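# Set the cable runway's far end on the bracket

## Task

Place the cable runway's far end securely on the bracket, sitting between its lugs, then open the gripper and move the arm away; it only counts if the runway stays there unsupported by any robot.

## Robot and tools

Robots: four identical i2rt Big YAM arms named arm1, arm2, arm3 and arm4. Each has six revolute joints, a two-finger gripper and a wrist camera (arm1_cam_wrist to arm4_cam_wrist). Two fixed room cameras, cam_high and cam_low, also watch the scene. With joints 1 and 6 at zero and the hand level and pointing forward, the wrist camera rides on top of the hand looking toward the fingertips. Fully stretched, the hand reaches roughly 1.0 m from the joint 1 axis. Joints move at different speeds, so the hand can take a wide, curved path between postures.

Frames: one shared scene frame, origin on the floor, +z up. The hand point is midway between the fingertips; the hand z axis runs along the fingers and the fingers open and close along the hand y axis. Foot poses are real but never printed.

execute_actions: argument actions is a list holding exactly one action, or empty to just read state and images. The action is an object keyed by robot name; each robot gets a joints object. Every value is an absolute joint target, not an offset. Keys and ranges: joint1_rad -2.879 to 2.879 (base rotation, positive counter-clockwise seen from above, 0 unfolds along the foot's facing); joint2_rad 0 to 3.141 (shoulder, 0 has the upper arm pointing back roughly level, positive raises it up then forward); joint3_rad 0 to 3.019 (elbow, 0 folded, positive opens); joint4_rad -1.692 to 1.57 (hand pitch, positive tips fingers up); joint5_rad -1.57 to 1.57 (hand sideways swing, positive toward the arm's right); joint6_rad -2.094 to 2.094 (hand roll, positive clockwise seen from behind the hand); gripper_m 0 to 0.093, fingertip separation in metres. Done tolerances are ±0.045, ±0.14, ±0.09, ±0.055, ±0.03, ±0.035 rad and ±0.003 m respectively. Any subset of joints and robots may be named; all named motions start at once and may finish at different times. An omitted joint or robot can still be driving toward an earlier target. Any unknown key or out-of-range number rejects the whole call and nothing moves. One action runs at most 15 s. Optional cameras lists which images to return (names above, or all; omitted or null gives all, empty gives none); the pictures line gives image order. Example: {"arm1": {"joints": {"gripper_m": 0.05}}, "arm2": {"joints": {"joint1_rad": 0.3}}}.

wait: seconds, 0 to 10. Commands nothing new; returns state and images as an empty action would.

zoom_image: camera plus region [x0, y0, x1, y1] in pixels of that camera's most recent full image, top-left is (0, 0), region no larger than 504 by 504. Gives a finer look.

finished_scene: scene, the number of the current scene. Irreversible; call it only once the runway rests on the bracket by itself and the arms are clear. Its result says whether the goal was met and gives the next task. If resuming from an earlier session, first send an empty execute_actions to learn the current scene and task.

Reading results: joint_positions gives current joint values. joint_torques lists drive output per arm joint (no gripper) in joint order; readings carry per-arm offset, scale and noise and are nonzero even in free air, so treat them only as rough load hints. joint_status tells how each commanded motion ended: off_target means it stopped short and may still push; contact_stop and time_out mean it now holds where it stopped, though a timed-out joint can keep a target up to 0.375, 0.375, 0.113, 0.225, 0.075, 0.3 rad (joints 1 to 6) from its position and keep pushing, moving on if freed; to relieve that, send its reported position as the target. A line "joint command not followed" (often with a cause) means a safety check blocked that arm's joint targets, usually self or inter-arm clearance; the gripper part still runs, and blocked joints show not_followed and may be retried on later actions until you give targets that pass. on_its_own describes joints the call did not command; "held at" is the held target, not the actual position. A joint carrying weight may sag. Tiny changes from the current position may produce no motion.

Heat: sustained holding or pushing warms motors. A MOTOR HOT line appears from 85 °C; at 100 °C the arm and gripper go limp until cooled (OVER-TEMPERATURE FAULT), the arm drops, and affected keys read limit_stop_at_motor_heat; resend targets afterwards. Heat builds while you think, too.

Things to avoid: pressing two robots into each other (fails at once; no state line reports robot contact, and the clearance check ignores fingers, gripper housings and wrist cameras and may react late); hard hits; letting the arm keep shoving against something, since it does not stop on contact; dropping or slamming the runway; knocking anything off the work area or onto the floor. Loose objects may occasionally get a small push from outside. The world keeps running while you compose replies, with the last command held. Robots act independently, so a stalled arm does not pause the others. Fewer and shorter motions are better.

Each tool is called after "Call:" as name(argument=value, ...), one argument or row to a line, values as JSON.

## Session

Call:
execute_actions(
  actions=[],
)

Scene clock: 0.00 s.
Joint torques (N m, as the arm reports them, + toward a larger angle): no reading
Motor temperatures (°C, as the motors report them): arm1=[31 29 31 32 28 30] | arm2=[28 31 30 29 30 31] | arm3=[30 30 35 27 28 30] | arm4=[31 33 32 31 29 32]
arm1.joint_positions: joint1_rad=+0.152 joint2_rad=+0.502 joint3_rad=+1.440 joint4_rad=-1.467 joint5_rad=+0.188 joint6_rad=+0.360 gripper_m=+0.094
arm1.joint_status: not commanded
arm1.hand: x=-0.9698 y=-0.3211 z=+1.3922 quat_wxyz=(-0.346, +0.458, -0.734, -0.363) (m; scene frame)
arm2.joint_positions: joint1_rad=+0.033 joint2_rad=+0.544 joint3_rad=+1.332 joint4_rad=-1.298 joint5_rad=+0.252 joint6_rad=+0.033 gripper_m=+0.095
arm2.joint_status: not commanded
arm2.hand: x=-0.3608 y=+0.3124 z=+1.3007 quat_wxyz=(-0.268, -0.681, -0.522, +0.438) (m; scene frame)
arm3.joint_positions: joint1_rad=+0.018 joint2_rad=+0.655 joint3_rad=+1.348 joint4_rad=-1.451 joint5_rad=-0.133 joint6_rad=-0.365 gripper_m=+0.095
arm3.joint_status: not commanded
arm3.hand: x=+0.5523 y=-0.3201 z=+1.3019 quat_wxyz=(-0.263, +0.815, -0.415, -0.307) (m; scene frame)
arm4.joint_positions: joint1_rad=-0.290 joint2_rad=+0.423 joint3_rad=+1.325 joint4_rad=-1.514 joint5_rad=+0.031 joint6_rad=-0.468 gripper_m=+0.095
arm4.joint_status: not commanded
arm4.hand: x=+1.1950 y=+0.3588 z=+1.3440 quat_wxyz=(-0.193, -0.529, -0.713, +0.418) (m; scene frame)
pictures: arm1_cam_wrist, arm2_cam_wrist, arm3_cam_wrist, arm4_cam_wrist, cam_high, cam_low
Images, in order (width x height): arm1_cam_wrist 504x504, arm2_cam_wrist 504x504, arm3_cam_wrist 504x504, arm4_cam_wrist 504x504, cam_high 672x504, cam_low 672x504.

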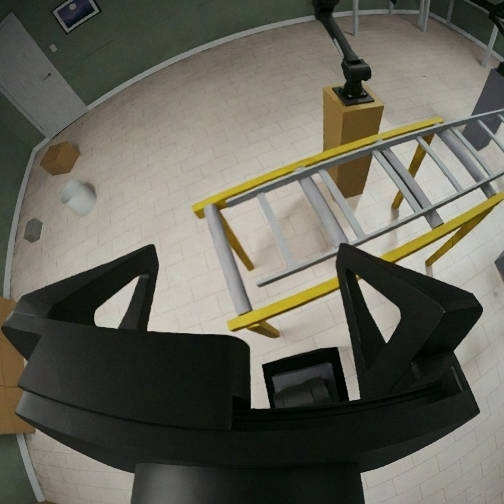

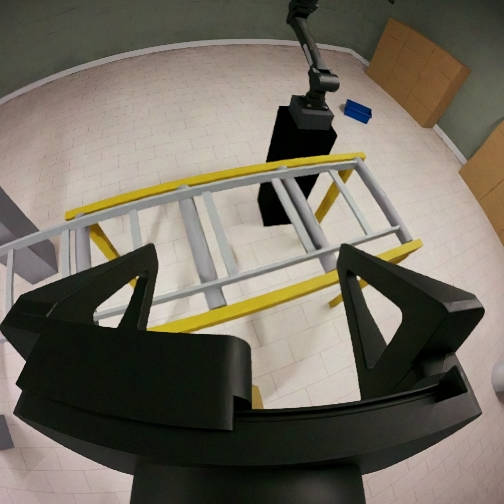

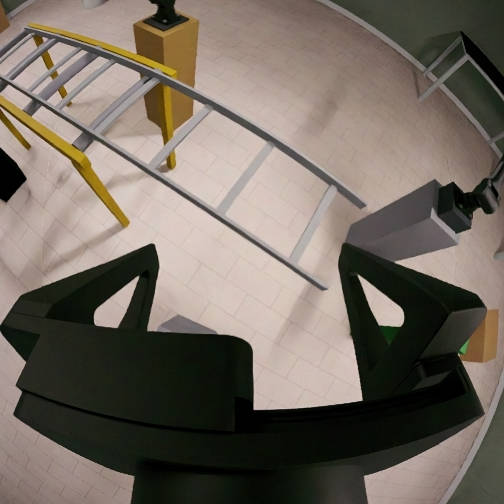

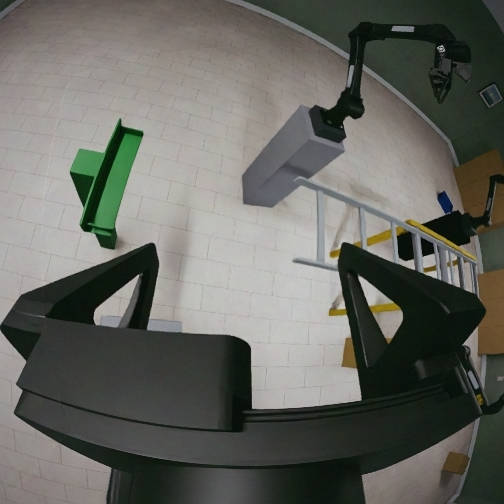

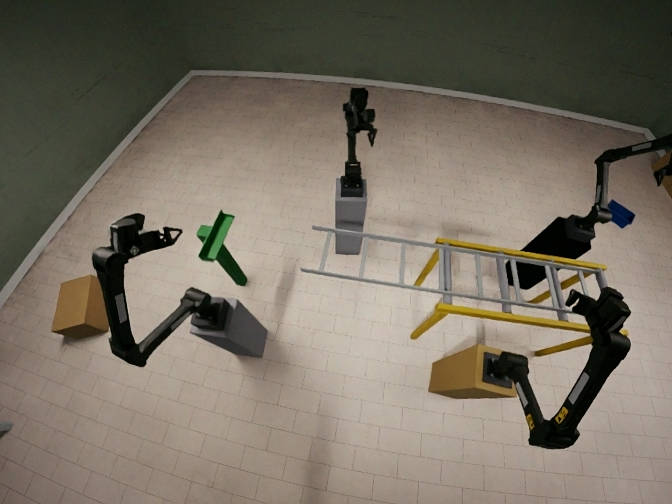

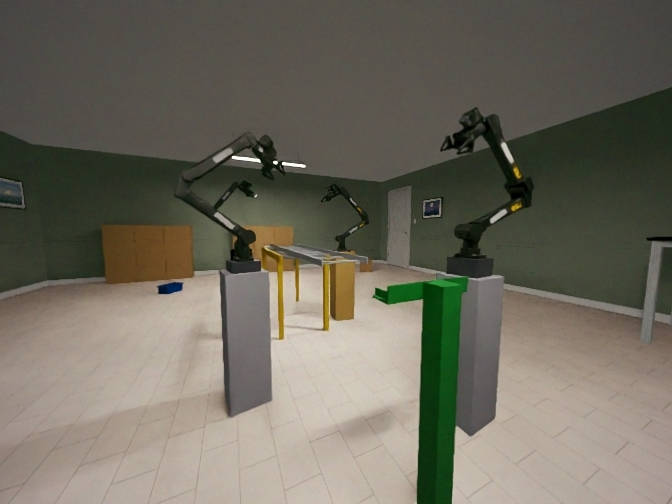

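Call:
zoom_image(
  camera="cam_high",
  region=[160, 170, 460, 380],
)

Call:
zoom_image(
  camera="cam_low",
  region=[200, 180, 520, 360],
)

Region (160, 170, 460, 380) of cam_high's 672x504 image, scaled by 1.680, with more detail than that image has; it fills the top 353 rows of this view, and the rest is white.

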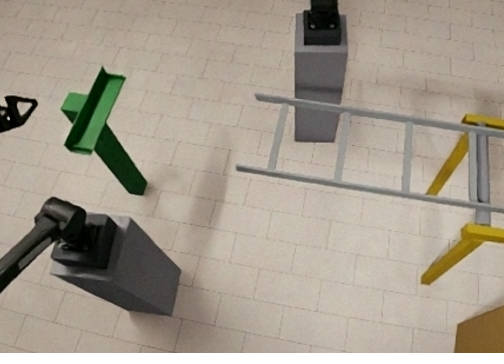

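Region (200, 180, 520, 360) of cam_low's 672x504 image, scaled by 1.575, with more detail than that image has; it fills the top 284 rows of this view, and the rest is white.

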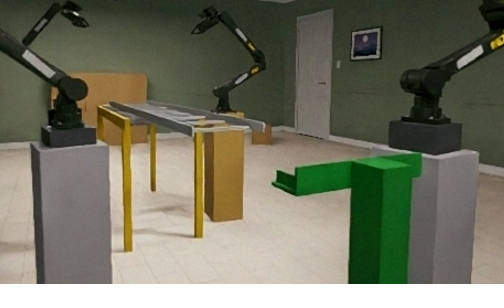

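Call:
execute_actions(
  actions=[
    {"arm3":{"joints":{"joint1_rad":-1.2,"joint4_rad":-1.1,"joint5_rad":0,"joint6_rad":0}},"arm4":{"joints":{"joint1_rad":-0.985,"joint2_rad":2.255,"joint3_rad":2.125,"joint4_rad":-1.40,"joint5_rad":0,"joint6_rad":-0.86}}},
  ],
  cameras=["arm4_cam_wrist","cam_low","arm3_cam_wrist"],
)

Scene clock: 6.70 s.
Joint torques (N m, as the arm reports them, + toward a larger angle): arm1=[ 0.19  3.18  8.66  1.98  0.13 -0.09] | arm2=[-1.22  2.79  9.37  2.17  0.02 -0.01] | arm3=[-1.51  1.23 10.53  2.87  0.03  0.02] | arm4=[ -0.47 -25.12  12.02   0.13  -0.01  -0.09]
Motor temperatures (°C, as the motors report them): arm1=[31 29 32 32 28 30] | arm2=[28 31 31 29 30 31] | arm3=[30 30 37 28 28 30] | arm4=[31 33 33 31 29 32]
arm1.joint_positions: joint1_rad=+0.152 joint2_rad=+0.502 joint3_rad=+1.440 joint4_rad=-1.467 joint5_rad=+0.188 joint6_rad=+0.360 gripper_m=+0.094
arm1.joint_status: not commanded
arm1.hand: x=-0.9698 y=-0.3211 z=+1.3922 quat_wxyz=(-0.346, +0.458, -0.734, -0.363) (m; scene frame)
arm2.joint_positions: joint1_rad=+0.033 joint2_rad=+0.544 joint3_rad=+1.332 joint4_rad=-1.298 joint5_rad=+0.252 joint6_rad=+0.033 gripper_m=+0.095
arm2.joint_status: not commanded
arm2.hand: x=-0.3608 y=+0.3124 z=+1.3007 quat_wxyz=(-0.268, -0.681, -0.522, +0.438) (m; scene frame)
arm3.joint_positions: joint1_rad=-1.191 joint2_rad=+0.655 joint3_rad=+1.348 joint4_rad=-1.116 joint5_rad=+0.000 joint6_rad=-0.014 gripper_m=+0.095
arm3.joint_status: all done
arm3.hand: x=+0.8599 y=-0.3941 z=+1.3665 quat_wxyz=(-0.521, +0.239, -0.805, -0.153) (m; scene frame)
arm4.joint_positions: joint1_rad=-0.978 joint2_rad=+2.273 joint3_rad=+2.103 joint4_rad=-1.397 joint5_rad=+0.000 joint6_rad=-0.850 gripper_m=+0.095
arm4.joint_status: all done
arm4.hand: x=+0.6969 y=+0.0418 z=+0.9054 quat_wxyz=(+0.004, -0.708, -0.707, +0.003) (m; scene frame)
pictures: arm3_cam_wrist, arm4_cam_wrist, cam_low
Images, in order (width x height): arm3_cam_wrist 504x504, arm4_cam_wrist 504x504, cam_low 672x504.

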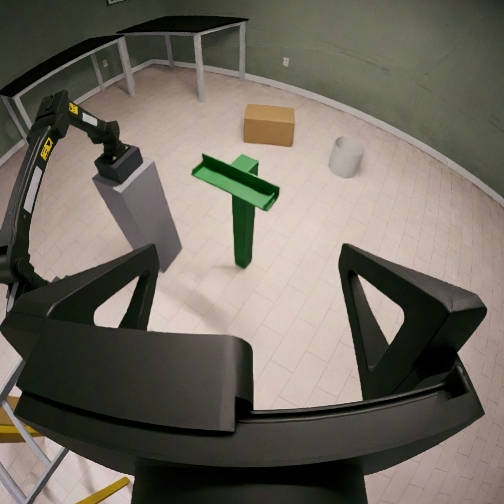

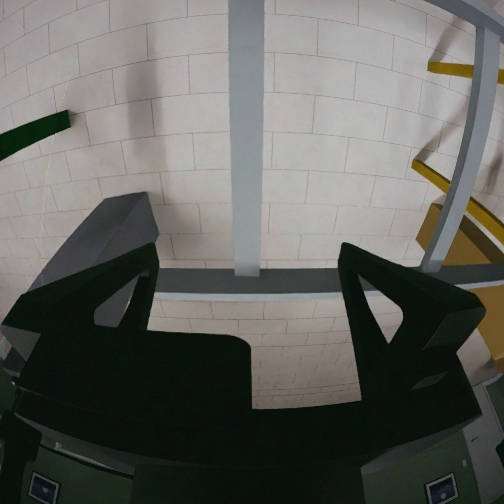

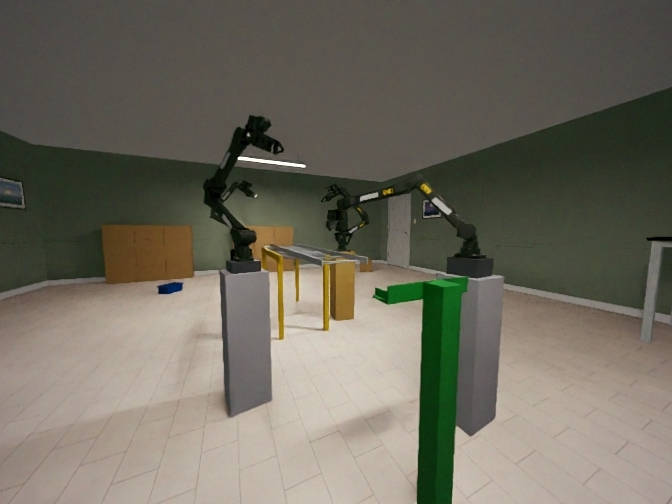

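Call:
execute_actions(
  actions=[
    {"arm4":{"joints":{"joint2_rad":2.385,"joint3_rad":1.972,"joint4_rad":-1.158}},"arm3":{"joints":{"joint2_rad":1.0,"joint4_rad":-0.95}}},
  ],
  cameras=["arm4_cam_wrist"],
)

Scene clock: 10.70 s.
Joint torques (N m, as the arm reports them, + toward a larger angle): arm1=[ 0.2   3.14  8.67  1.99  0.13 -0.09] | arm2=[-1.13  2.83  9.35  2.17  0.03 -0.01] | arm3=[-1.58 -5.58 12.12  2.7  -0.01 -0.02] | arm4=[ -0.93 -25.87   9.99   0.71   0.    -0.06]
Motor temperatures (°C, as the motors report them): arm1=[31 29 32 32 28 30] | arm2=[28 31 31 29 30 31] | arm3=[30 30 38 28 28 30] | arm4=[31 34 33 31 29 32]
arm1.joint_positions: joint1_rad=+0.152 joint2_rad=+0.502 joint3_rad=+1.440 joint4_rad=-1.467 joint5_rad=+0.188 joint6_rad=+0.360 gripper_m=+0.094
arm1.joint_status: not commanded
arm1.hand: x=-0.9698 y=-0.3211 z=+1.3922 quat_wxyz=(-0.346, +0.458, -0.734, -0.363) (m; scene frame)
arm2.joint_positions: joint1_rad=+0.033 joint2_rad=+0.544 joint3_rad=+1.332 joint4_rad=-1.298 joint5_rad=+0.252 joint6_rad=+0.033 gripper_m=+0.095
arm2.joint_status: not commanded
arm2.hand: x=-0.3608 y=+0.3124 z=+1.3007 quat_wxyz=(-0.268, -0.681, -0.522, +0.438) (m; scene frame)
arm3.joint_positions: joint1_rad=-1.191 joint2_rad=+0.996 joint3_rad=+1.348 joint4_rad=-0.963 joint5_rad=+0.000 joint6_rad=-0.014 gripper_m=+0.095
arm3.joint_status: all done
arm3.hand: x=+0.9871 y=-0.3116 z=+1.2847 quat_wxyz=(-0.443, +0.253, -0.850, -0.131) (m; scene frame)
arm4.joint_positions: joint1_rad=-0.978 joint2_rad=+2.406 joint3_rad=+1.962 joint4_rad=-1.169 joint5_rad=+0.000 joint6_rad=-0.850 gripper_m=+0.095
arm4.joint_status: all done
arm4.hand: x=+0.7056 y=+0.0508 z=+0.7650 quat_wxyz=(+0.002, -0.707, -0.707, -0.020) (m; scene frame)
pictures: arm4_cam_wrist
Images, in order (width x height): arm4_cam_wrist 504x504.

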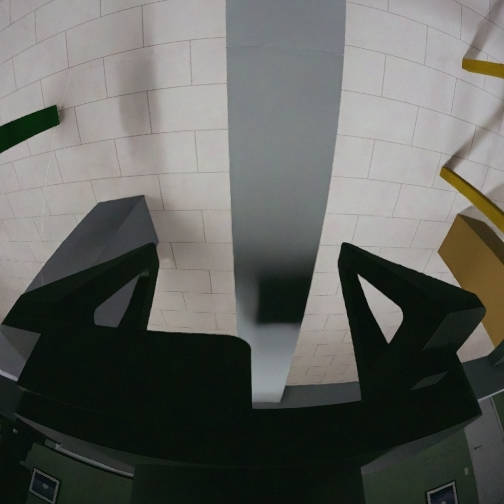

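Call:
execute_actions(
  actions=[
    {"arm4":{"joints":{"joint2_rad":2.345,"joint4_rad":-1.14,"gripper_m":0.05}}},
  ],
  cameras=[],
)

Call:
execute_actions(
  actions=[
    {"arm4":{"joints":{"gripper_m":0.0}}},
  ],
  cameras=["arm4_cam_wrist"],
)

Scene clock: 13.30 s.
Joint torques (N m, as the arm reports them, + toward a larger angle): arm1=[ 0.18  3.13  8.66  1.98  0.13 -0.09] | arm2=[-1.16  2.82  9.37  2.2   0.02  0.  ] | arm3=[-1.89 -5.58 12.15  2.43 -0.07 -0.01] | arm4=[ -0.72 -25.17  10.47   0.75   0.    -0.07]
Motor temperatures (°C, as the motors report them): arm1=[31 29 33 32 28 30] | arm2=[28 31 32 29 30 31] | arm3=[30 30 39 28 28 30] | arm4=[31 35 33 31 29 32]
arm1.joint_positions: joint1_rad=+0.152 joint2_rad=+0.502 joint3_rad=+1.440 joint4_rad=-1.467 joint5_rad=+0.188 joint6_rad=+0.360 gripper_m=+0.094
arm1.joint_status: not commanded
arm1.hand: x=-0.9698 y=-0.3211 z=+1.3922 quat_wxyz=(-0.346, +0.458, -0.734, -0.363) (m; scene frame)
arm2.joint_positions: joint1_rad=+0.033 joint2_rad=+0.544 joint3_rad=+1.332 joint4_rad=-1.298 joint5_rad=+0.252 joint6_rad=+0.033 gripper_m=+0.095
arm2.joint_status: not commanded
arm2.hand: x=-0.3608 y=+0.3124 z=+1.3007 quat_wxyz=(-0.268, -0.681, -0.522, +0.438) (m; scene frame)
arm3.joint_positions: joint1_rad=-1.191 joint2_rad=+0.996 joint3_rad=+1.348 joint4_rad=-0.963 joint5_rad=+0.000 joint6_rad=-0.014 gripper_m=+0.095
arm3.joint_status: not commanded
arm3.hand: x=+0.9871 y=-0.3116 z=+1.2847 quat_wxyz=(-0.443, +0.253, -0.850, -0.131) (m; scene frame)
arm4.joint_positions: joint1_rad=-0.978 joint2_rad=+2.357 joint3_rad=+1.962 joint4_rad=-1.151 joint5_rad=+0.000 joint6_rad=-0.851 gripper_m=+0.050
arm4.joint_status: all done
arm4.hand: x=+0.6955 y=+0.0416 z=+0.7976 quat_wxyz=(+0.005, -0.707, -0.707, +0.014) (m; scene frame)
pictures: none
No camera images: the call's "cameras" was empty. Leave "cameras" out to get every camera's image.

Scene clock: 13.90 s.
Joint torques (N m, as the arm reports them, + toward a larger angle): arm1=[ 0.17  3.14  8.66  1.98  0.13 -0.09] | arm2=[-1.18  2.9   9.37  2.22  0.02  0.  ] | arm3=[-2.25 -5.24 12.22  2.63 -0.07 -0.07] | arm4=[ -0.55 -25.17  10.44   0.85   0.1   -0.03]
Motor temperatures (°C, as the motors report them): arm1=[31 29 33 32 28 30] | arm2=[28 31 32 29 30 31] | arm3=[30 30 39 28 28 30] | arm4=[31 35 33 31 29 32]
arm1.joint_positions: joint1_rad=+0.152 joint2_rad=+0.502 joint3_rad=+1.440 joint4_rad=-1.467 joint5_rad=+0.188 joint6_rad=+0.360 gripper_m=+0.094
arm1.joint_status: not commanded
arm1.hand: x=-0.9698 y=-0.3211 z=+1.3922 quat_wxyz=(-0.346, +0.458, -0.734, -0.363) (m; scene frame)
arm2.joint_positions: joint1_rad=+0.033 joint2_rad=+0.544 joint3_rad=+1.332 joint4_rad=-1.298 joint5_rad=+0.252 joint6_rad=+0.033 gripper_m=+0.095
arm2.joint_status: not commanded
arm2.hand: x=-0.3608 y=+0.3124 z=+1.3007 quat_wxyz=(-0.268, -0.681, -0.522, +0.438) (m; scene frame)
arm3.joint_positions: joint1_rad=-1.191 joint2_rad=+0.996 joint3_rad=+1.348 joint4_rad=-0.963 joint5_rad=+0.000 joint6_rad=-0.014 gripper_m=+0.095
arm3.joint_status: not commanded
arm3.hand: x=+0.9871 y=-0.3116 z=+1.2847 quat_wxyz=(-0.443, +0.253, -0.850, -0.131) (m; scene frame)
arm4.joint_positions: joint1_rad=-0.978 joint2_rad=+2.357 joint3_rad=+1.961 joint4_rad=-1.152 joint5_rad=-0.003 joint6_rad=-0.853 gripper_m=+0.025
arm4.joint_status: gripper_m off_target (ended at +0.025, target +0.000)
arm4.hand: x=+0.6963 y=+0.0416 z=+0.7973 quat_wxyz=(+0.003, -0.706, -0.708, +0.013) (m; scene frame)
pictures: arm4_cam_wrist
Images, in order (width x height): arm4_cam_wrist 504x504.

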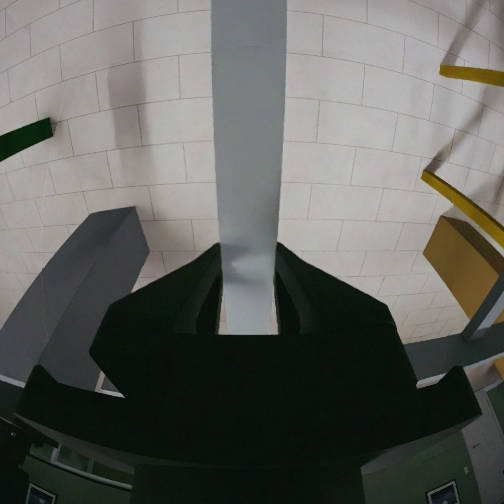

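Call:
execute_actions(
  actions=[
    {"arm4":{"joints":{"joint2_rad":2.40,"gripper_m":0.045}}},
  ],
  cameras=[],
)

Scene clock: 15.70 s.
Joint torques (N m, as the arm reports them, + toward a larger angle): arm1=[ 0.21  3.14  8.66  1.99  0.13 -0.09] | arm2=[-1.05  2.78  9.37  2.19  0.02  0.  ] | arm3=[-1.15 -6.1  11.99  2.64 -0.05  0.  ] | arm4=[ -0.58 -23.41  10.27   0.84   0.11  -0.04]
Motor temperatures (°C, as the motors report them): arm1=[31 29 33 32 28 30] | arm2=[28 31 32 29 30 31] | arm3=[30 30 39 28 28 30] | arm4=[31 35 34 31 29 32]
arm1.joint_positions: joint1_rad=+0.152 joint2_rad=+0.502 joint3_rad=+1.440 joint4_rad=-1.467 joint5_rad=+0.188 joint6_rad=+0.360 gripper_m=+0.094
arm1.joint_status: not commanded
arm1.hand: x=-0.9698 y=-0.3211 z=+1.3922 quat_wxyz=(-0.346, +0.458, -0.734, -0.363) (m; scene frame)
arm2.joint_positions: joint1_rad=+0.033 joint2_rad=+0.544 joint3_rad=+1.332 joint4_rad=-1.298 joint5_rad=+0.252 joint6_rad=+0.033 gripper_m=+0.095
arm2.joint_status: not commanded
arm2.hand: x=-0.3608 y=+0.3124 z=+1.3007 quat_wxyz=(-0.268, -0.681, -0.522, +0.438) (m; scene frame)
arm3.joint_positions: joint1_rad=-1.191 joint2_rad=+0.996 joint3_rad=+1.348 joint4_rad=-0.963 joint5_rad=+0.000 joint6_rad=-0.014 gripper_m=+0.095
arm3.joint_status: not commanded
arm3.hand: x=+0.9871 y=-0.3116 z=+1.2847 quat_wxyz=(-0.443, +0.253, -0.850, -0.131) (m; scene frame)
arm4.joint_positions: joint1_rad=-0.978 joint2_rad=+2.384 joint3_rad=+1.961 joint4_rad=-1.151 joint5_rad=-0.003 joint6_rad=-0.853 gripper_m=+0.045
arm4.joint_status: all done
arm4.hand: x=+0.6997 y=+0.0449 z=+0.7788 quat_wxyz=(+0.002, -0.707, -0.708, +0.000) (m; scene frame)
pictures: none
No camera images: the call's "cameras" was empty. Leave "cameras" out to get every camera's image.

Call:
execute_actions(
  actions=[
    {"arm4":{"joints":{"gripper_m":0.0}}},
  ],
  cameras=[],
)

Call:
execute_actions(
  actions=[
    {"arm4":{"joints":{"joint1_rad":-0.81,"joint2_rad":2.04,"joint3_rad":1.495,"joint4_rad":-0.93,"joint6_rad":-0.69}}},
  ],
  cameras=[],
)

Call:
execute_actions(
  actions=[
    {"arm4":{"joints":{"joint1_rad":-0.55,"joint2_rad":1.825,"joint3_rad":1.215,"joint4_rad":-0.80,"joint6_rad":-0.425}}},
  ],
  cameras=["cam_high","arm3_cam_wrist"],
)

Scene clock: 19.50 s.
Joint torques (N m, as the arm reports them, + toward a larger angle): arm1=[ 0.18  3.14  8.66  1.98  0.13 -0.09] | arm2=[-1.2   2.83  9.35  2.19  0.03  0.  ] | arm3=[-1.88 -6.27 11.93  2.74 -0.03 -0.03] | arm4=[ -0.59 -23.23  10.29   0.36  -0.08  -0.04]
Motor temperatures (°C, as the motors report them): arm1=[31 29 33 32 28 30] | arm2=[28 31 32 29 30 31] | arm3=[30 30 40 28 28 30] | arm4=[31 36 34 31 29 32]
arm1.joint_positions: joint1_rad=+0.152 joint2_rad=+0.502 joint3_rad=+1.440 joint4_rad=-1.467 joint5_rad=+0.188 joint6_rad=+0.360 gripper_m=+0.094
arm1.joint_status: not commanded
arm1.hand: x=-0.9698 y=-0.3211 z=+1.3922 quat_wxyz=(-0.346, +0.458, -0.734, -0.363) (m; scene frame)
arm2.joint_positions: joint1_rad=+0.033 joint2_rad=+0.544 joint3_rad=+1.332 joint4_rad=-1.298 joint5_rad=+0.252 joint6_rad=+0.033 gripper_m=+0.095
arm2.joint_status: not commanded
arm2.hand: x=-0.3608 y=+0.3124 z=+1.3007 quat_wxyz=(-0.268, -0.681, -0.522, +0.438) (m; scene frame)
arm3.joint_positions: joint1_rad=-1.191 joint2_rad=+0.996 joint3_rad=+1.348 joint4_rad=-0.963 joint5_rad=+0.000 joint6_rad=-0.014 gripper_m=+0.095
arm3.joint_status: not commanded
arm3.hand: x=+0.9871 y=-0.3116 z=+1.2847 quat_wxyz=(-0.443, +0.253, -0.850, -0.131) (m; scene frame)
arm4.joint_positions: joint1_rad=-0.980 joint2_rad=+2.385 joint3_rad=+1.961 joint4_rad=-1.142 joint5_rad=+0.002 joint6_rad=-0.854 gripper_m=+0.025
arm4.joint_status: gripper_m off_target (ended at +0.025, target +0.000)
arm4.hand: x=+0.6970 y=+0.0446 z=+0.7786 quat_wxyz=(+0.005, -0.707, -0.708, +0.004) (m; scene frame)
pictures: none
No camera images: the call's "cameras" was empty. Leave "cameras" out to get every camera's image.

Scene clock: 21.33 s.
Joint torques (N m, as the arm reports them, + toward a larger angle): arm1=[ 0.16  3.14  8.66  1.99  0.13 -0.09] | arm2=[-1.21  2.8   9.36  2.16  0.02  0.  ] | arm3=[-1.27 -5.68 11.9   2.61 -0.05  0.01] | arm4=[ -0.42 -25.72  12.62  -0.06   0.22   0.02]
Motor temperatures (°C, as the motors report them): arm1=[31 29 33 32 28 30] | arm2=[28 31 32 29 30 31] | arm3=[30 30 40 28 28 30] | arm4=[31 36 34 31 29 32]
arm1.joint_positions: joint1_rad=+0.152 joint2_rad=+0.502 joint3_rad=+1.440 joint4_rad=-1.467 joint5_rad=+0.188 joint6_rad=+0.360 gripper_m=+0.094
arm1.joint_status: not commanded
arm1.hand: x=-0.9698 y=-0.3211 z=+1.3922 quat_wxyz=(-0.346, +0.458, -0.734, -0.363) (m; scene frame)
arm2.joint_positions: joint1_rad=+0.033 joint2_rad=+0.544 joint3_rad=+1.332 joint4_rad=-1.298 joint5_rad=+0.252 joint6_rad=+0.033 gripper_m=+0.095
arm2.joint_status: not commanded
arm2.hand: x=-0.3608 y=+0.3124 z=+1.3007 quat_wxyz=(-0.268, -0.681, -0.522, +0.438) (m; scene frame)
arm3.joint_positions: joint1_rad=-1.191 joint2_rad=+0.996 joint3_rad=+1.348 joint4_rad=-0.963 joint5_rad=+0.000 joint6_rad=-0.014 gripper_m=+0.095
arm3.joint_status: not commanded
arm3.hand: x=+0.9871 y=-0.3116 z=+1.2847 quat_wxyz=(-0.443, +0.253, -0.850, -0.131) (m; scene frame)
arm4.joint_positions: joint1_rad=-0.807 joint2_rad=+2.114 joint3_rad=+1.444 joint4_rad=-0.924 joint5_rad=-0.005 joint6_rad=-0.692 gripper_m=+0.025
arm4.joint_status: all done
arm4.hand: x=+0.8618 y=+0.0569 z=+0.7761 quat_wxyz=(+0.002, -0.703, -0.711, -0.010) (m; scene frame)
pictures: none
No camera images: the call's "cameras" was empty. Leave "cameras" out to get every camera's image.

Scene clock: 23.13 s.
Joint torques (N m, as the arm reports them, + toward a larger angle): arm1=[ 0.18  3.16  8.66  1.99  0.13 -0.09] | arm2=[-1.12  2.82  9.39  2.19  0.02  0.  ] | arm3=[-1.73 -5.03 12.11  2.82 -0.01 -0.05] | arm4=[  0.08 -26.39  12.9   -0.05   0.28   0.1 ]
Motor temperatures (°C, as the motors report them): arm1=[31 29 33 32 28 30] | arm2=[28 31 32 29 30 31] | arm3=[30 30 40 28 28 30] | arm4=[31 36 34 31 29 32]
arm1.joint_positions: joint1_rad=+0.152 joint2_rad=+0.502 joint3_rad=+1.440 joint4_rad=-1.467 joint5_rad=+0.188 joint6_rad=+0.360 gripper_m=+0.094
arm1.joint_status: not commanded
arm1.hand: x=-0.9698 y=-0.3211 z=+1.3922 quat_wxyz=(-0.346, +0.458, -0.734, -0.363) (m; scene frame)
arm2.joint_positions: joint1_rad=+0.033 joint2_rad=+0.544 joint3_rad=+1.332 joint4_rad=-1.298 joint5_rad=+0.252 joint6_rad=+0.033 gripper_m=+0.095
arm2.joint_status: not commanded
arm2.hand: x=-0.3608 y=+0.3124 z=+1.3007 quat_wxyz=(-0.268, -0.681, -0.522, +0.438) (m; scene frame)
arm3.joint_positions: joint1_rad=-1.191 joint2_rad=+0.996 joint3_rad=+1.348 joint4_rad=-0.963 joint5_rad=+0.000 joint6_rad=-0.014 gripper_m=+0.095
arm3.joint_status: not commanded
arm3.hand: x=+0.9871 y=-0.3116 z=+1.2847 quat_wxyz=(-0.443, +0.253, -0.850, -0.131) (m; scene frame)
arm4.joint_positions: joint1_rad=-0.553 joint2_rad=+1.950 joint3_rad=+1.153 joint4_rad=-0.792 joint5_rad=-0.007 joint6_rad=-0.435 gripper_m=+0.025
arm4.joint_status: all done
arm4.hand: x=+1.0184 y=+0.0557 z=+0.7762 quat_wxyz=(+0.004, -0.704, -0.710, -0.008) (m; scene frame)
pictures: arm3_cam_wrist, cam_high
Images, in order (width x height): arm3_cam_wrist 504x504, cam_high 672x504.

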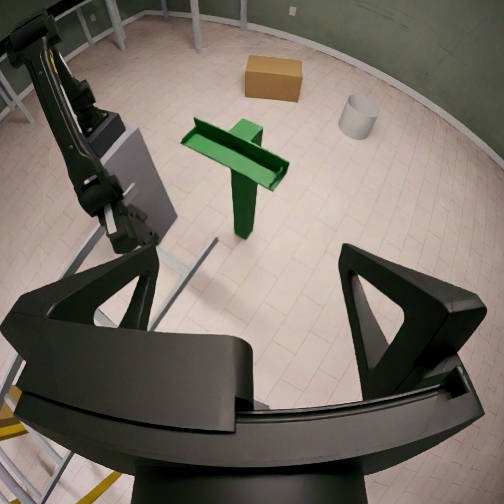

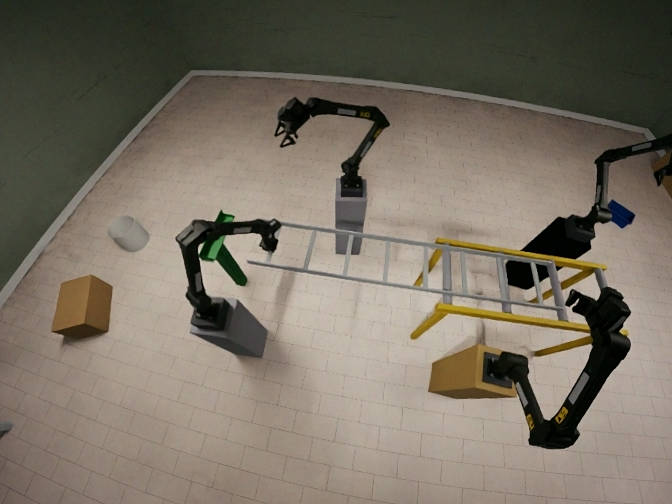

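Call:
execute_actions(
  actions=[
    {"arm4":{"joints":{"joint1_rad":-0.215,"joint2_rad":1.735,"joint3_rad":1.09,"joint4_rad":-0.74,"joint6_rad":-0.09}},"arm3":{"joints":{"joint2_rad":1.25,"joint4_rad":-0.9}}},
  ],
  cameras=["cam_high","arm3_cam_wrist","arm4_cam_wrist","cam_low"],
)

Call:
zoom_image(
  camera="arm3_cam_wrist",
  region=[130, 30, 330, 230],
)

Call:
zoom_image(
  camera="cam_high",
  region=[170, 190, 290, 290],
)

Call:
zoom_image(
  camera="cam_low",
  region=[300, 220, 490, 330],
)

Scene clock: 28.00 s.
Joint torques (N m, as the arm reports them, + toward a larger angle): arm1=[ 0.17  3.18  8.66  1.98  0.13 -0.09] | arm2=[-1.15  2.73  9.37  2.21  0.02  0.01] | arm3=[ -1.34 -11.14  12.34   2.11   0.     0.  ] | arm4=[  0.77 -27.05  11.1   -0.12   0.39   0.09]
Motor temperatures (°C, as the motors report them): arm1=[31 29 33 32 28 30] | arm2=[28 31 33 29 30 31] | arm3=[30 30 41 28 28 30] | arm4=[31 37 35 31 29 32]
arm1.joint_positions: joint1_rad=+0.152 joint2_rad=+0.502 joint3_rad=+1.440 joint4_rad=-1.467 joint5_rad=+0.188 joint6_rad=+0.360 gripper_m=+0.094
arm1.joint_status: not commanded
arm1.hand: x=-0.9698 y=-0.3211 z=+1.3922 quat_wxyz=(-0.346, +0.458, -0.734, -0.363) (m; scene frame)
arm2.joint_positions: joint1_rad=+0.033 joint2_rad=+0.544 joint3_rad=+1.332 joint4_rad=-1.298 joint5_rad=+0.252 joint6_rad=+0.033 gripper_m=+0.095
arm2.joint_status: not commanded
arm2.hand: x=-0.3608 y=+0.3124 z=+1.3007 quat_wxyz=(-0.268, -0.681, -0.522, +0.438) (m; scene frame)
arm3.joint_positions: joint1_rad=-1.191 joint2_rad=+1.251 joint3_rad=+1.348 joint4_rad=-0.912 joint5_rad=+0.000 joint6_rad=-0.014 gripper_m=+0.095
arm3.joint_status: all done
arm3.hand: x=+1.0567 y=-0.2656 z=+1.1783 quat_wxyz=(-0.354, +0.265, -0.891, -0.106) (m; scene frame)
arm4.joint_positions: joint1_rad=-0.226 joint2_rad=+1.887 joint3_rad=+1.044 joint4_rad=-0.728 joint5_rad=-0.008 joint6_rad=-0.098 gripper_m=+0.025
arm4.joint_status: joint2_rad time_out (moved -0.063 of -0.215); the others done
arm4.on_its_own: joint2_rad reads +1.887 and still pushes toward +1.735 since a time_out
arm4.hand: x=+1.1751 y=+0.0441 z=+0.7753 quat_wxyz=(+0.001, -0.708, -0.707, -0.001) (m; scene frame)
pictures: arm3_cam_wrist, arm4_cam_wrist, cam_high, cam_low
Images, in order (width x height): arm3_cam_wrist 504x504, arm4_cam_wrist 504x504, cam_high 672x504, cam_low 672x504.

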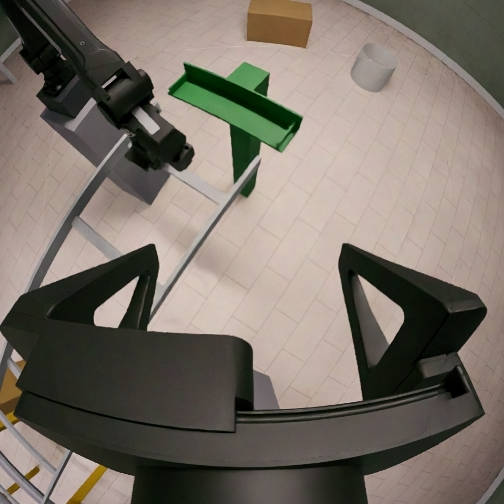

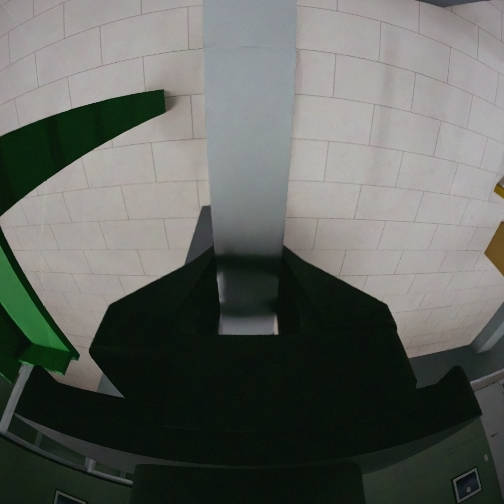

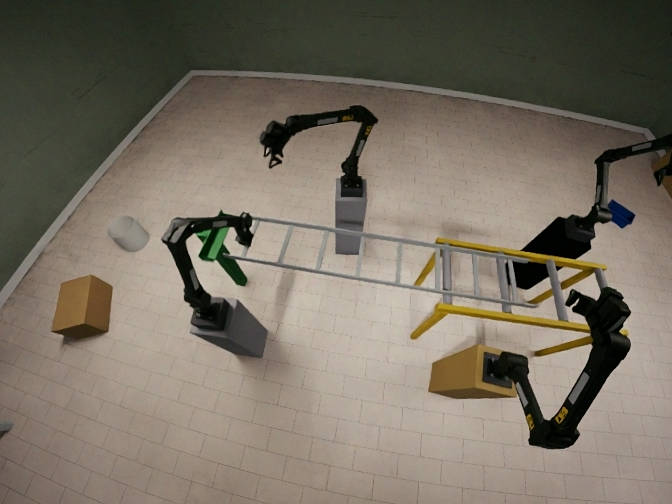

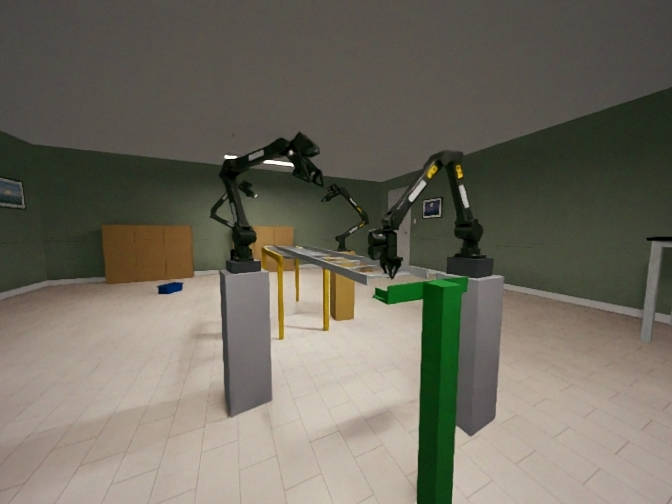

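Region (130, 30, 330, 230) of arm3_cam_wrist's 504x504 image, scaled by 2.520, with more detail than that image has.

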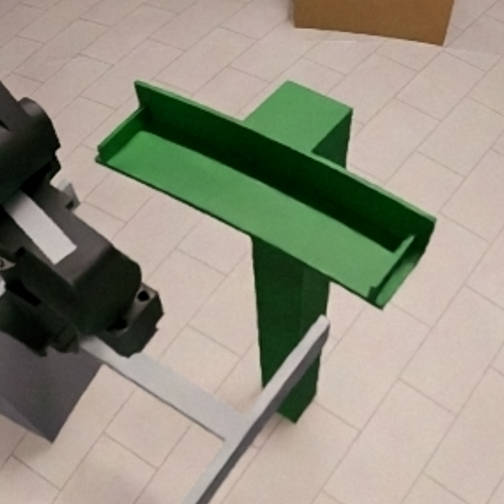

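Region (170, 190, 290, 290) of cam_high's 672x504 image, scaled by 4.200, with more detail than that image has.

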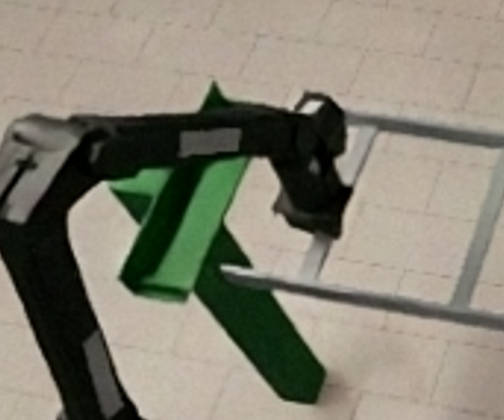

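Region (300, 220, 490, 330) of cam_low's 672x504 image, scaled by 2.653, with more detail than that image has; it fills the top 292 rows of this view, and the rest is white.

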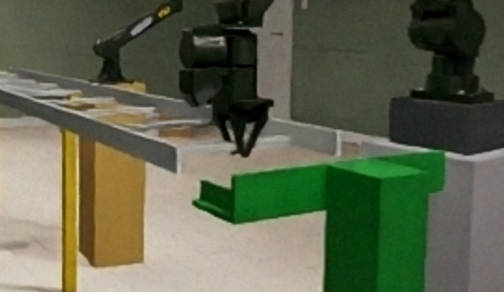

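Call:
execute_actions(
  actions=[
    {"arm4":{"joints":{"joint1_rad":-0.11,"joint2_rad":1.63,"joint3_rad":1.11,"joint4_rad":-0.84,"joint6_rad":0.01}}},
  ],
  cameras=["cam_high","arm3_cam_wrist","cam_low"],
)

Call:
zoom_image(
  camera="arm3_cam_wrist",
  region=[130, 30, 330, 230],
)

Call:
zoom_image(
  camera="cam_high",
  region=[170, 190, 290, 290],
)

Call:
zoom_image(
  camera="cam_low",
  region=[300, 220, 490, 330],
)

Scene clock: 33.67 s.
Joint torques (N m, as the arm reports them, + toward a larger angle): arm1=[ 0.18  3.15  8.66  1.98  0.13 -0.09] | arm2=[-1.07  2.86  9.4   2.23  0.03  0.  ] | arm3=[ -1.55 -10.87  12.45   2.21  -0.04  -0.05] | arm4=[ -0.94 -30.21  13.36  -0.75   0.4   -0.12]
Motor temperatures (°C, as the motors report them): arm1=[31 29 34 32 28 30] | arm2=[28 31 33 29 30 31] | arm3=[30 31 42 28 28 30] | arm4=[31 38 35 31 29 32]
arm1.joint_positions: joint1_rad=+0.152 joint2_rad=+0.502 joint3_rad=+1.440 joint4_rad=-1.467 joint5_rad=+0.188 joint6_rad=+0.360 gripper_m=+0.094
arm1.joint_status: not commanded
arm1.hand: x=-0.9698 y=-0.3211 z=+1.3922 quat_wxyz=(-0.346, +0.458, -0.734, -0.363) (m; scene frame)
arm2.joint_positions: joint1_rad=+0.033 joint2_rad=+0.544 joint3_rad=+1.332 joint4_rad=-1.298 joint5_rad=+0.252 joint6_rad=+0.033 gripper_m=+0.095
arm2.joint_status: not commanded
arm2.hand: x=-0.3608 y=+0.3124 z=+1.3007 quat_wxyz=(-0.268, -0.681, -0.522, +0.438) (m; scene frame)
arm3.joint_positions: joint1_rad=-1.191 joint2_rad=+1.251 joint3_rad=+1.348 joint4_rad=-0.912 joint5_rad=+0.000 joint6_rad=-0.014 gripper_m=+0.095
arm3.joint_status: not commanded
arm3.hand: x=+1.0567 y=-0.2656 z=+1.1783 quat_wxyz=(-0.354, +0.265, -0.891, -0.106) (m; scene frame)
arm4.joint_positions: joint1_rad=-0.100 joint2_rad=+1.827 joint3_rad=+1.044 joint4_rad=-0.816 joint5_rad=-0.009 joint6_rad=+0.025 gripper_m=+0.025
arm4.joint_status: joint2_rad time_out (moved -0.059 of -0.257); the others done
arm4.on_its_own: joint2_rad reads +1.827 and still pushes toward +1.630 since a time_out
arm4.hand: x=+1.2327 y=+0.0531 z=+0.8006 quat_wxyz=(+0.011, -0.707, -0.707, -0.012) (m; scene frame)
pictures: arm3_cam_wrist, cam_high, cam_low
Images, in order (width x height): arm3_cam_wrist 504x504, cam_high 672x504, cam_low 672x504.

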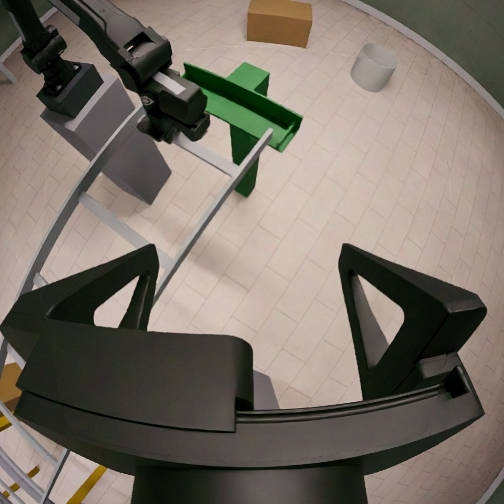

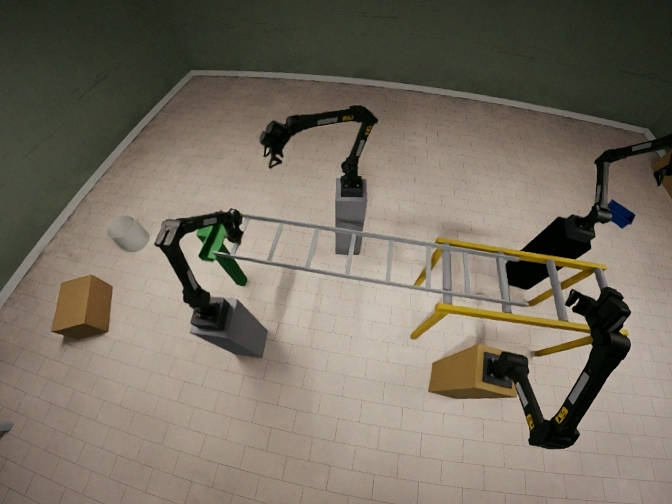

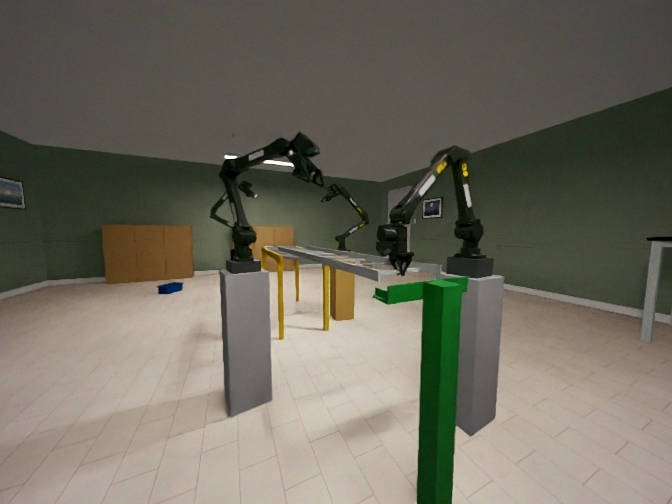

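Region (130, 30, 330, 230) of arm3_cam_wrist's 504x504 image, scaled by 2.520, with more detail than that image has.

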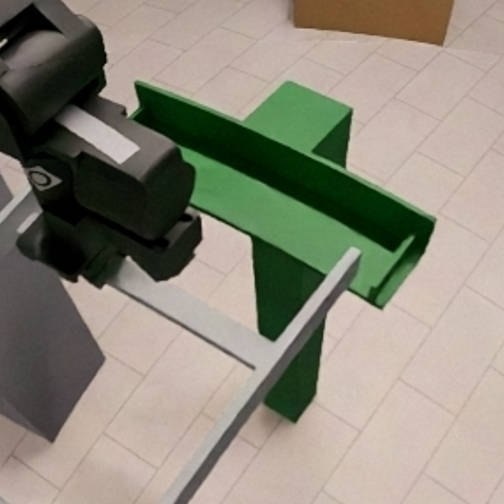

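Region (170, 190, 290, 290) of cam_high's 672x504 image, scaled by 4.200, with more detail than that image has.

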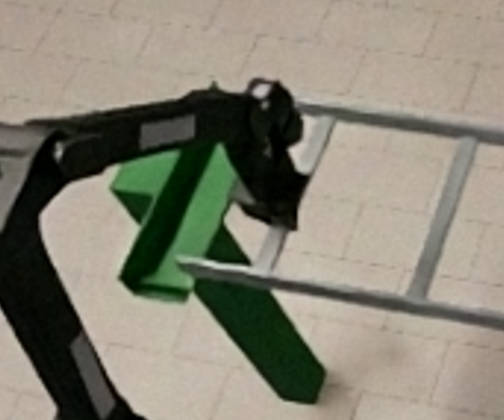

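Region (300, 220, 490, 330) of cam_low's 672x504 image, scaled by 2.653, with more detail than that image has; it fills the top 292 rows of this view, and the rest is white.

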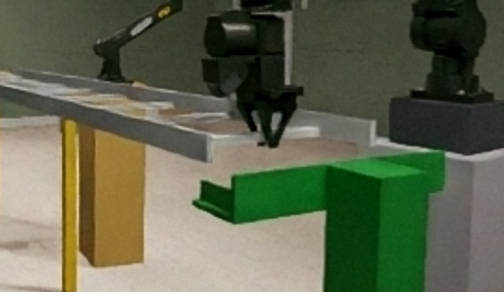

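Call:
execute_actions(
  actions=[
    {"arm4":{"joints":{"joint1_rad":0.03,"joint4_rad":-0.79,"joint6_rad":0.15}}},
  ],
  cameras=[],
)

Call:
execute_actions(
  actions=[
    {"arm4":{"joints":{"joint2_rad":1.745}}},
  ],
  cameras=["cam_high","arm3_cam_wrist","cam_low"],
)

Call:
zoom_image(
  camera="arm3_cam_wrist",
  region=[130, 30, 330, 230],
)

Call:
zoom_image(
  camera="cam_high",
  region=[170, 190, 290, 290],
)

Scene clock: 38.37 s.
Joint torques (N m, as the arm reports them, + toward a larger angle): arm1=[ 0.2   3.13  8.66  1.99  0.13 -0.09] | arm2=[-1.11  2.78  9.39  2.23  0.03 -0.01] | arm3=[ -1.58 -10.91  12.29   2.19  -0.02  -0.05] | arm4=[ -0.71 -29.98  13.96   0.34   0.38  -0.1 ]
Motor temperatures (°C, as the motors report them): arm1=[31 29 34 32 28 30] | arm2=[28 31 33 29 30 31] | arm3=[30 31 42 28 28 30] | arm4=[31 39 35 31 29 32]
arm1.joint_positions: joint1_rad=+0.152 joint2_rad=+0.502 joint3_rad=+1.440 joint4_rad=-1.467 joint5_rad=+0.188 joint6_rad=+0.360 gripper_m=+0.094
arm1.joint_status: not commanded
arm1.hand: x=-0.9698 y=-0.3211 z=+1.3922 quat_wxyz=(-0.346, +0.458, -0.734, -0.363) (m; scene frame)
arm2.joint_positions: joint1_rad=+0.033 joint2_rad=+0.544 joint3_rad=+1.332 joint4_rad=-1.298 joint5_rad=+0.252 joint6_rad=+0.033 gripper_m=+0.095
arm2.joint_status: not commanded
arm2.hand: x=-0.3608 y=+0.3124 z=+1.3007 quat_wxyz=(-0.268, -0.681, -0.522, +0.438) (m; scene frame)
arm3.joint_positions: joint1_rad=-1.191 joint2_rad=+1.251 joint3_rad=+1.348 joint4_rad=-0.912 joint5_rad=+0.000 joint6_rad=-0.014 gripper_m=+0.095
arm3.joint_status: not commanded
arm3.hand: x=+1.0567 y=-0.2656 z=+1.1783 quat_wxyz=(-0.354, +0.265, -0.891, -0.106) (m; scene frame)
arm4.joint_positions: joint1_rad=+0.039 joint2_rad=+1.827 joint3_rad=+1.037 joint4_rad=-0.791 joint5_rad=-0.007 joint6_rad=+0.163 gripper_m=+0.025
arm4.joint_status: all done
arm4.on_its_own: joint2_rad reads +1.827 and still pushes toward +1.630 since a time_out
arm4.hand: x=+1.2948 y=+0.0567 z=+0.7982 quat_wxyz=(+0.006, -0.706, -0.708, -0.005) (m; scene frame)
pictures: none
No camera images: the call's "cameras" was empty. Leave "cameras" out to get every camera's image.

Scene clock: 39.27 s.
Joint torques (N m, as the arm reports them, + toward a larger angle): arm1=[ 0.21  3.15  8.66  1.99  0.13 -0.09] | arm2=[-1.2   2.81  9.36  2.15  0.03 -0.01] | arm3=[ -1.8  -10.8   12.33   2.36  -0.04   0.01] | arm4=[ -0.91 -26.99  13.45  -0.64   0.14  -0.07]
Motor temperatures (°C, as the motors report them): arm1=[31 29 34 32 28 30] | arm2=[28 31 33 29 30 31] | arm3=[30 31 42 28 28 30] | arm4=[31 39 36 31 29 32]
arm1.joint_positions: joint1_rad=+0.152 joint2_rad=+0.502 joint3_rad=+1.440 joint4_rad=-1.467 joint5_rad=+0.188 joint6_rad=+0.360 gripper_m=+0.094
arm1.joint_status: not commanded
arm1.hand: x=-0.9698 y=-0.3211 z=+1.3922 quat_wxyz=(-0.346, +0.458, -0.734, -0.363) (m; scene frame)
arm2.joint_positions: joint1_rad=+0.033 joint2_rad=+0.544 joint3_rad=+1.332 joint4_rad=-1.298 joint5_rad=+0.252 joint6_rad=+0.033 gripper_m=+0.095
arm2.joint_status: not commanded
arm2.hand: x=-0.3608 y=+0.3124 z=+1.3007 quat_wxyz=(-0.268, -0.681, -0.522, +0.438) (m; scene frame)
arm3.joint_positions: joint1_rad=-1.191 joint2_rad=+1.251 joint3_rad=+1.348 joint4_rad=-0.912 joint5_rad=+0.000 joint6_rad=-0.014 gripper_m=+0.095
arm3.joint_status: not commanded
arm3.hand: x=+1.0567 y=-0.2656 z=+1.1783 quat_wxyz=(-0.354, +0.265, -0.891, -0.106) (m; scene frame)
arm4.joint_positions: joint1_rad=+0.039 joint2_rad=+1.893 joint3_rad=+1.037 joint4_rad=-0.770 joint5_rad=-0.002 joint6_rad=+0.161 gripper_m=+0.025
arm4.joint_status: joint2_rad off_target (ended at +1.893, target +1.745)
arm4.on_its_own: joint2_rad reads +1.893 and still pushes toward +1.745 since a time_out
arm4.hand: x=+1.2925 y=+0.0634 z=+0.7701 quat_wxyz=(+0.026, -0.705, -0.708, -0.015) (m; scene frame)
pictures: arm3_cam_wrist, cam_high, cam_low
Images, in order (width x height): arm3_cam_wrist 504x504, cam_high 672x504, cam_low 672x504.

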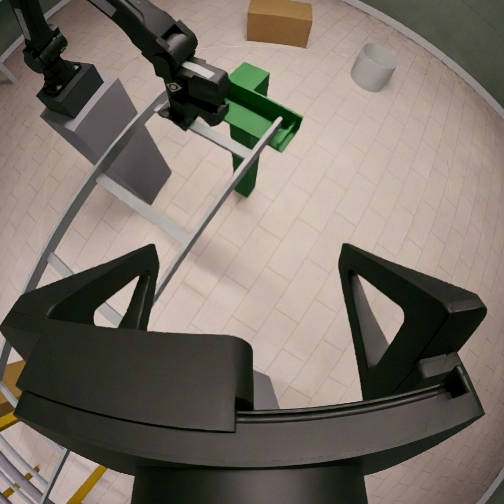

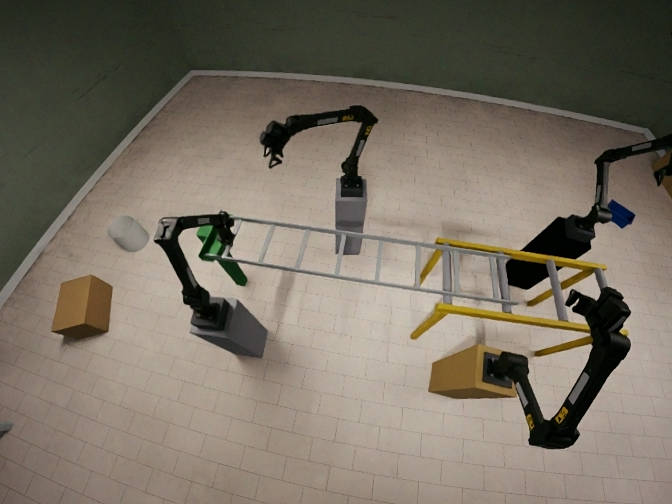

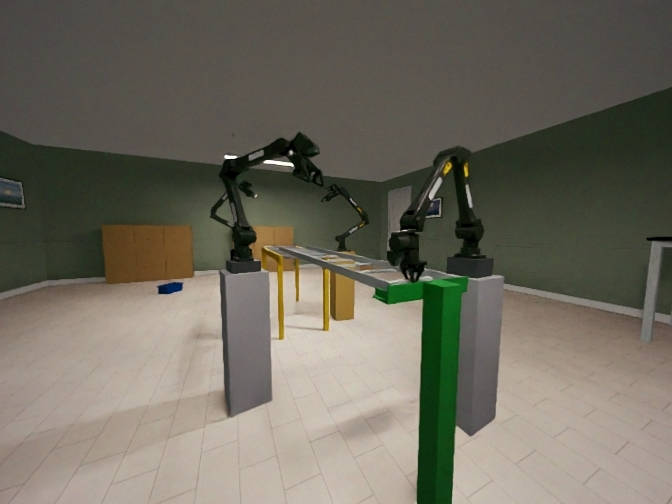

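Region (130, 30, 330, 230) of arm3_cam_wrist's 504x504 image, scaled by 2.520, with more detail than that image has.

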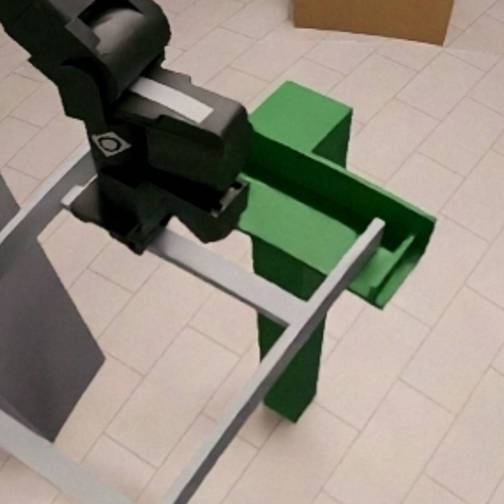

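Region (170, 190, 290, 290) of cam_high's 672x504 image, scaled by 4.200, with more detail than that image has.

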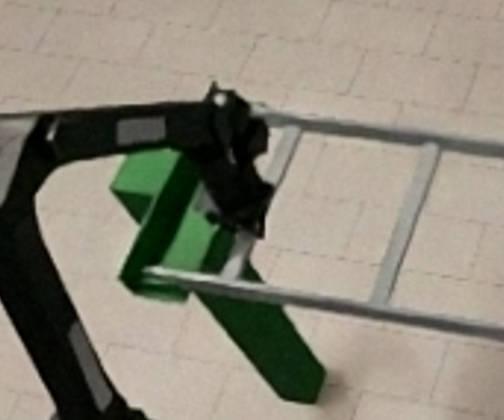

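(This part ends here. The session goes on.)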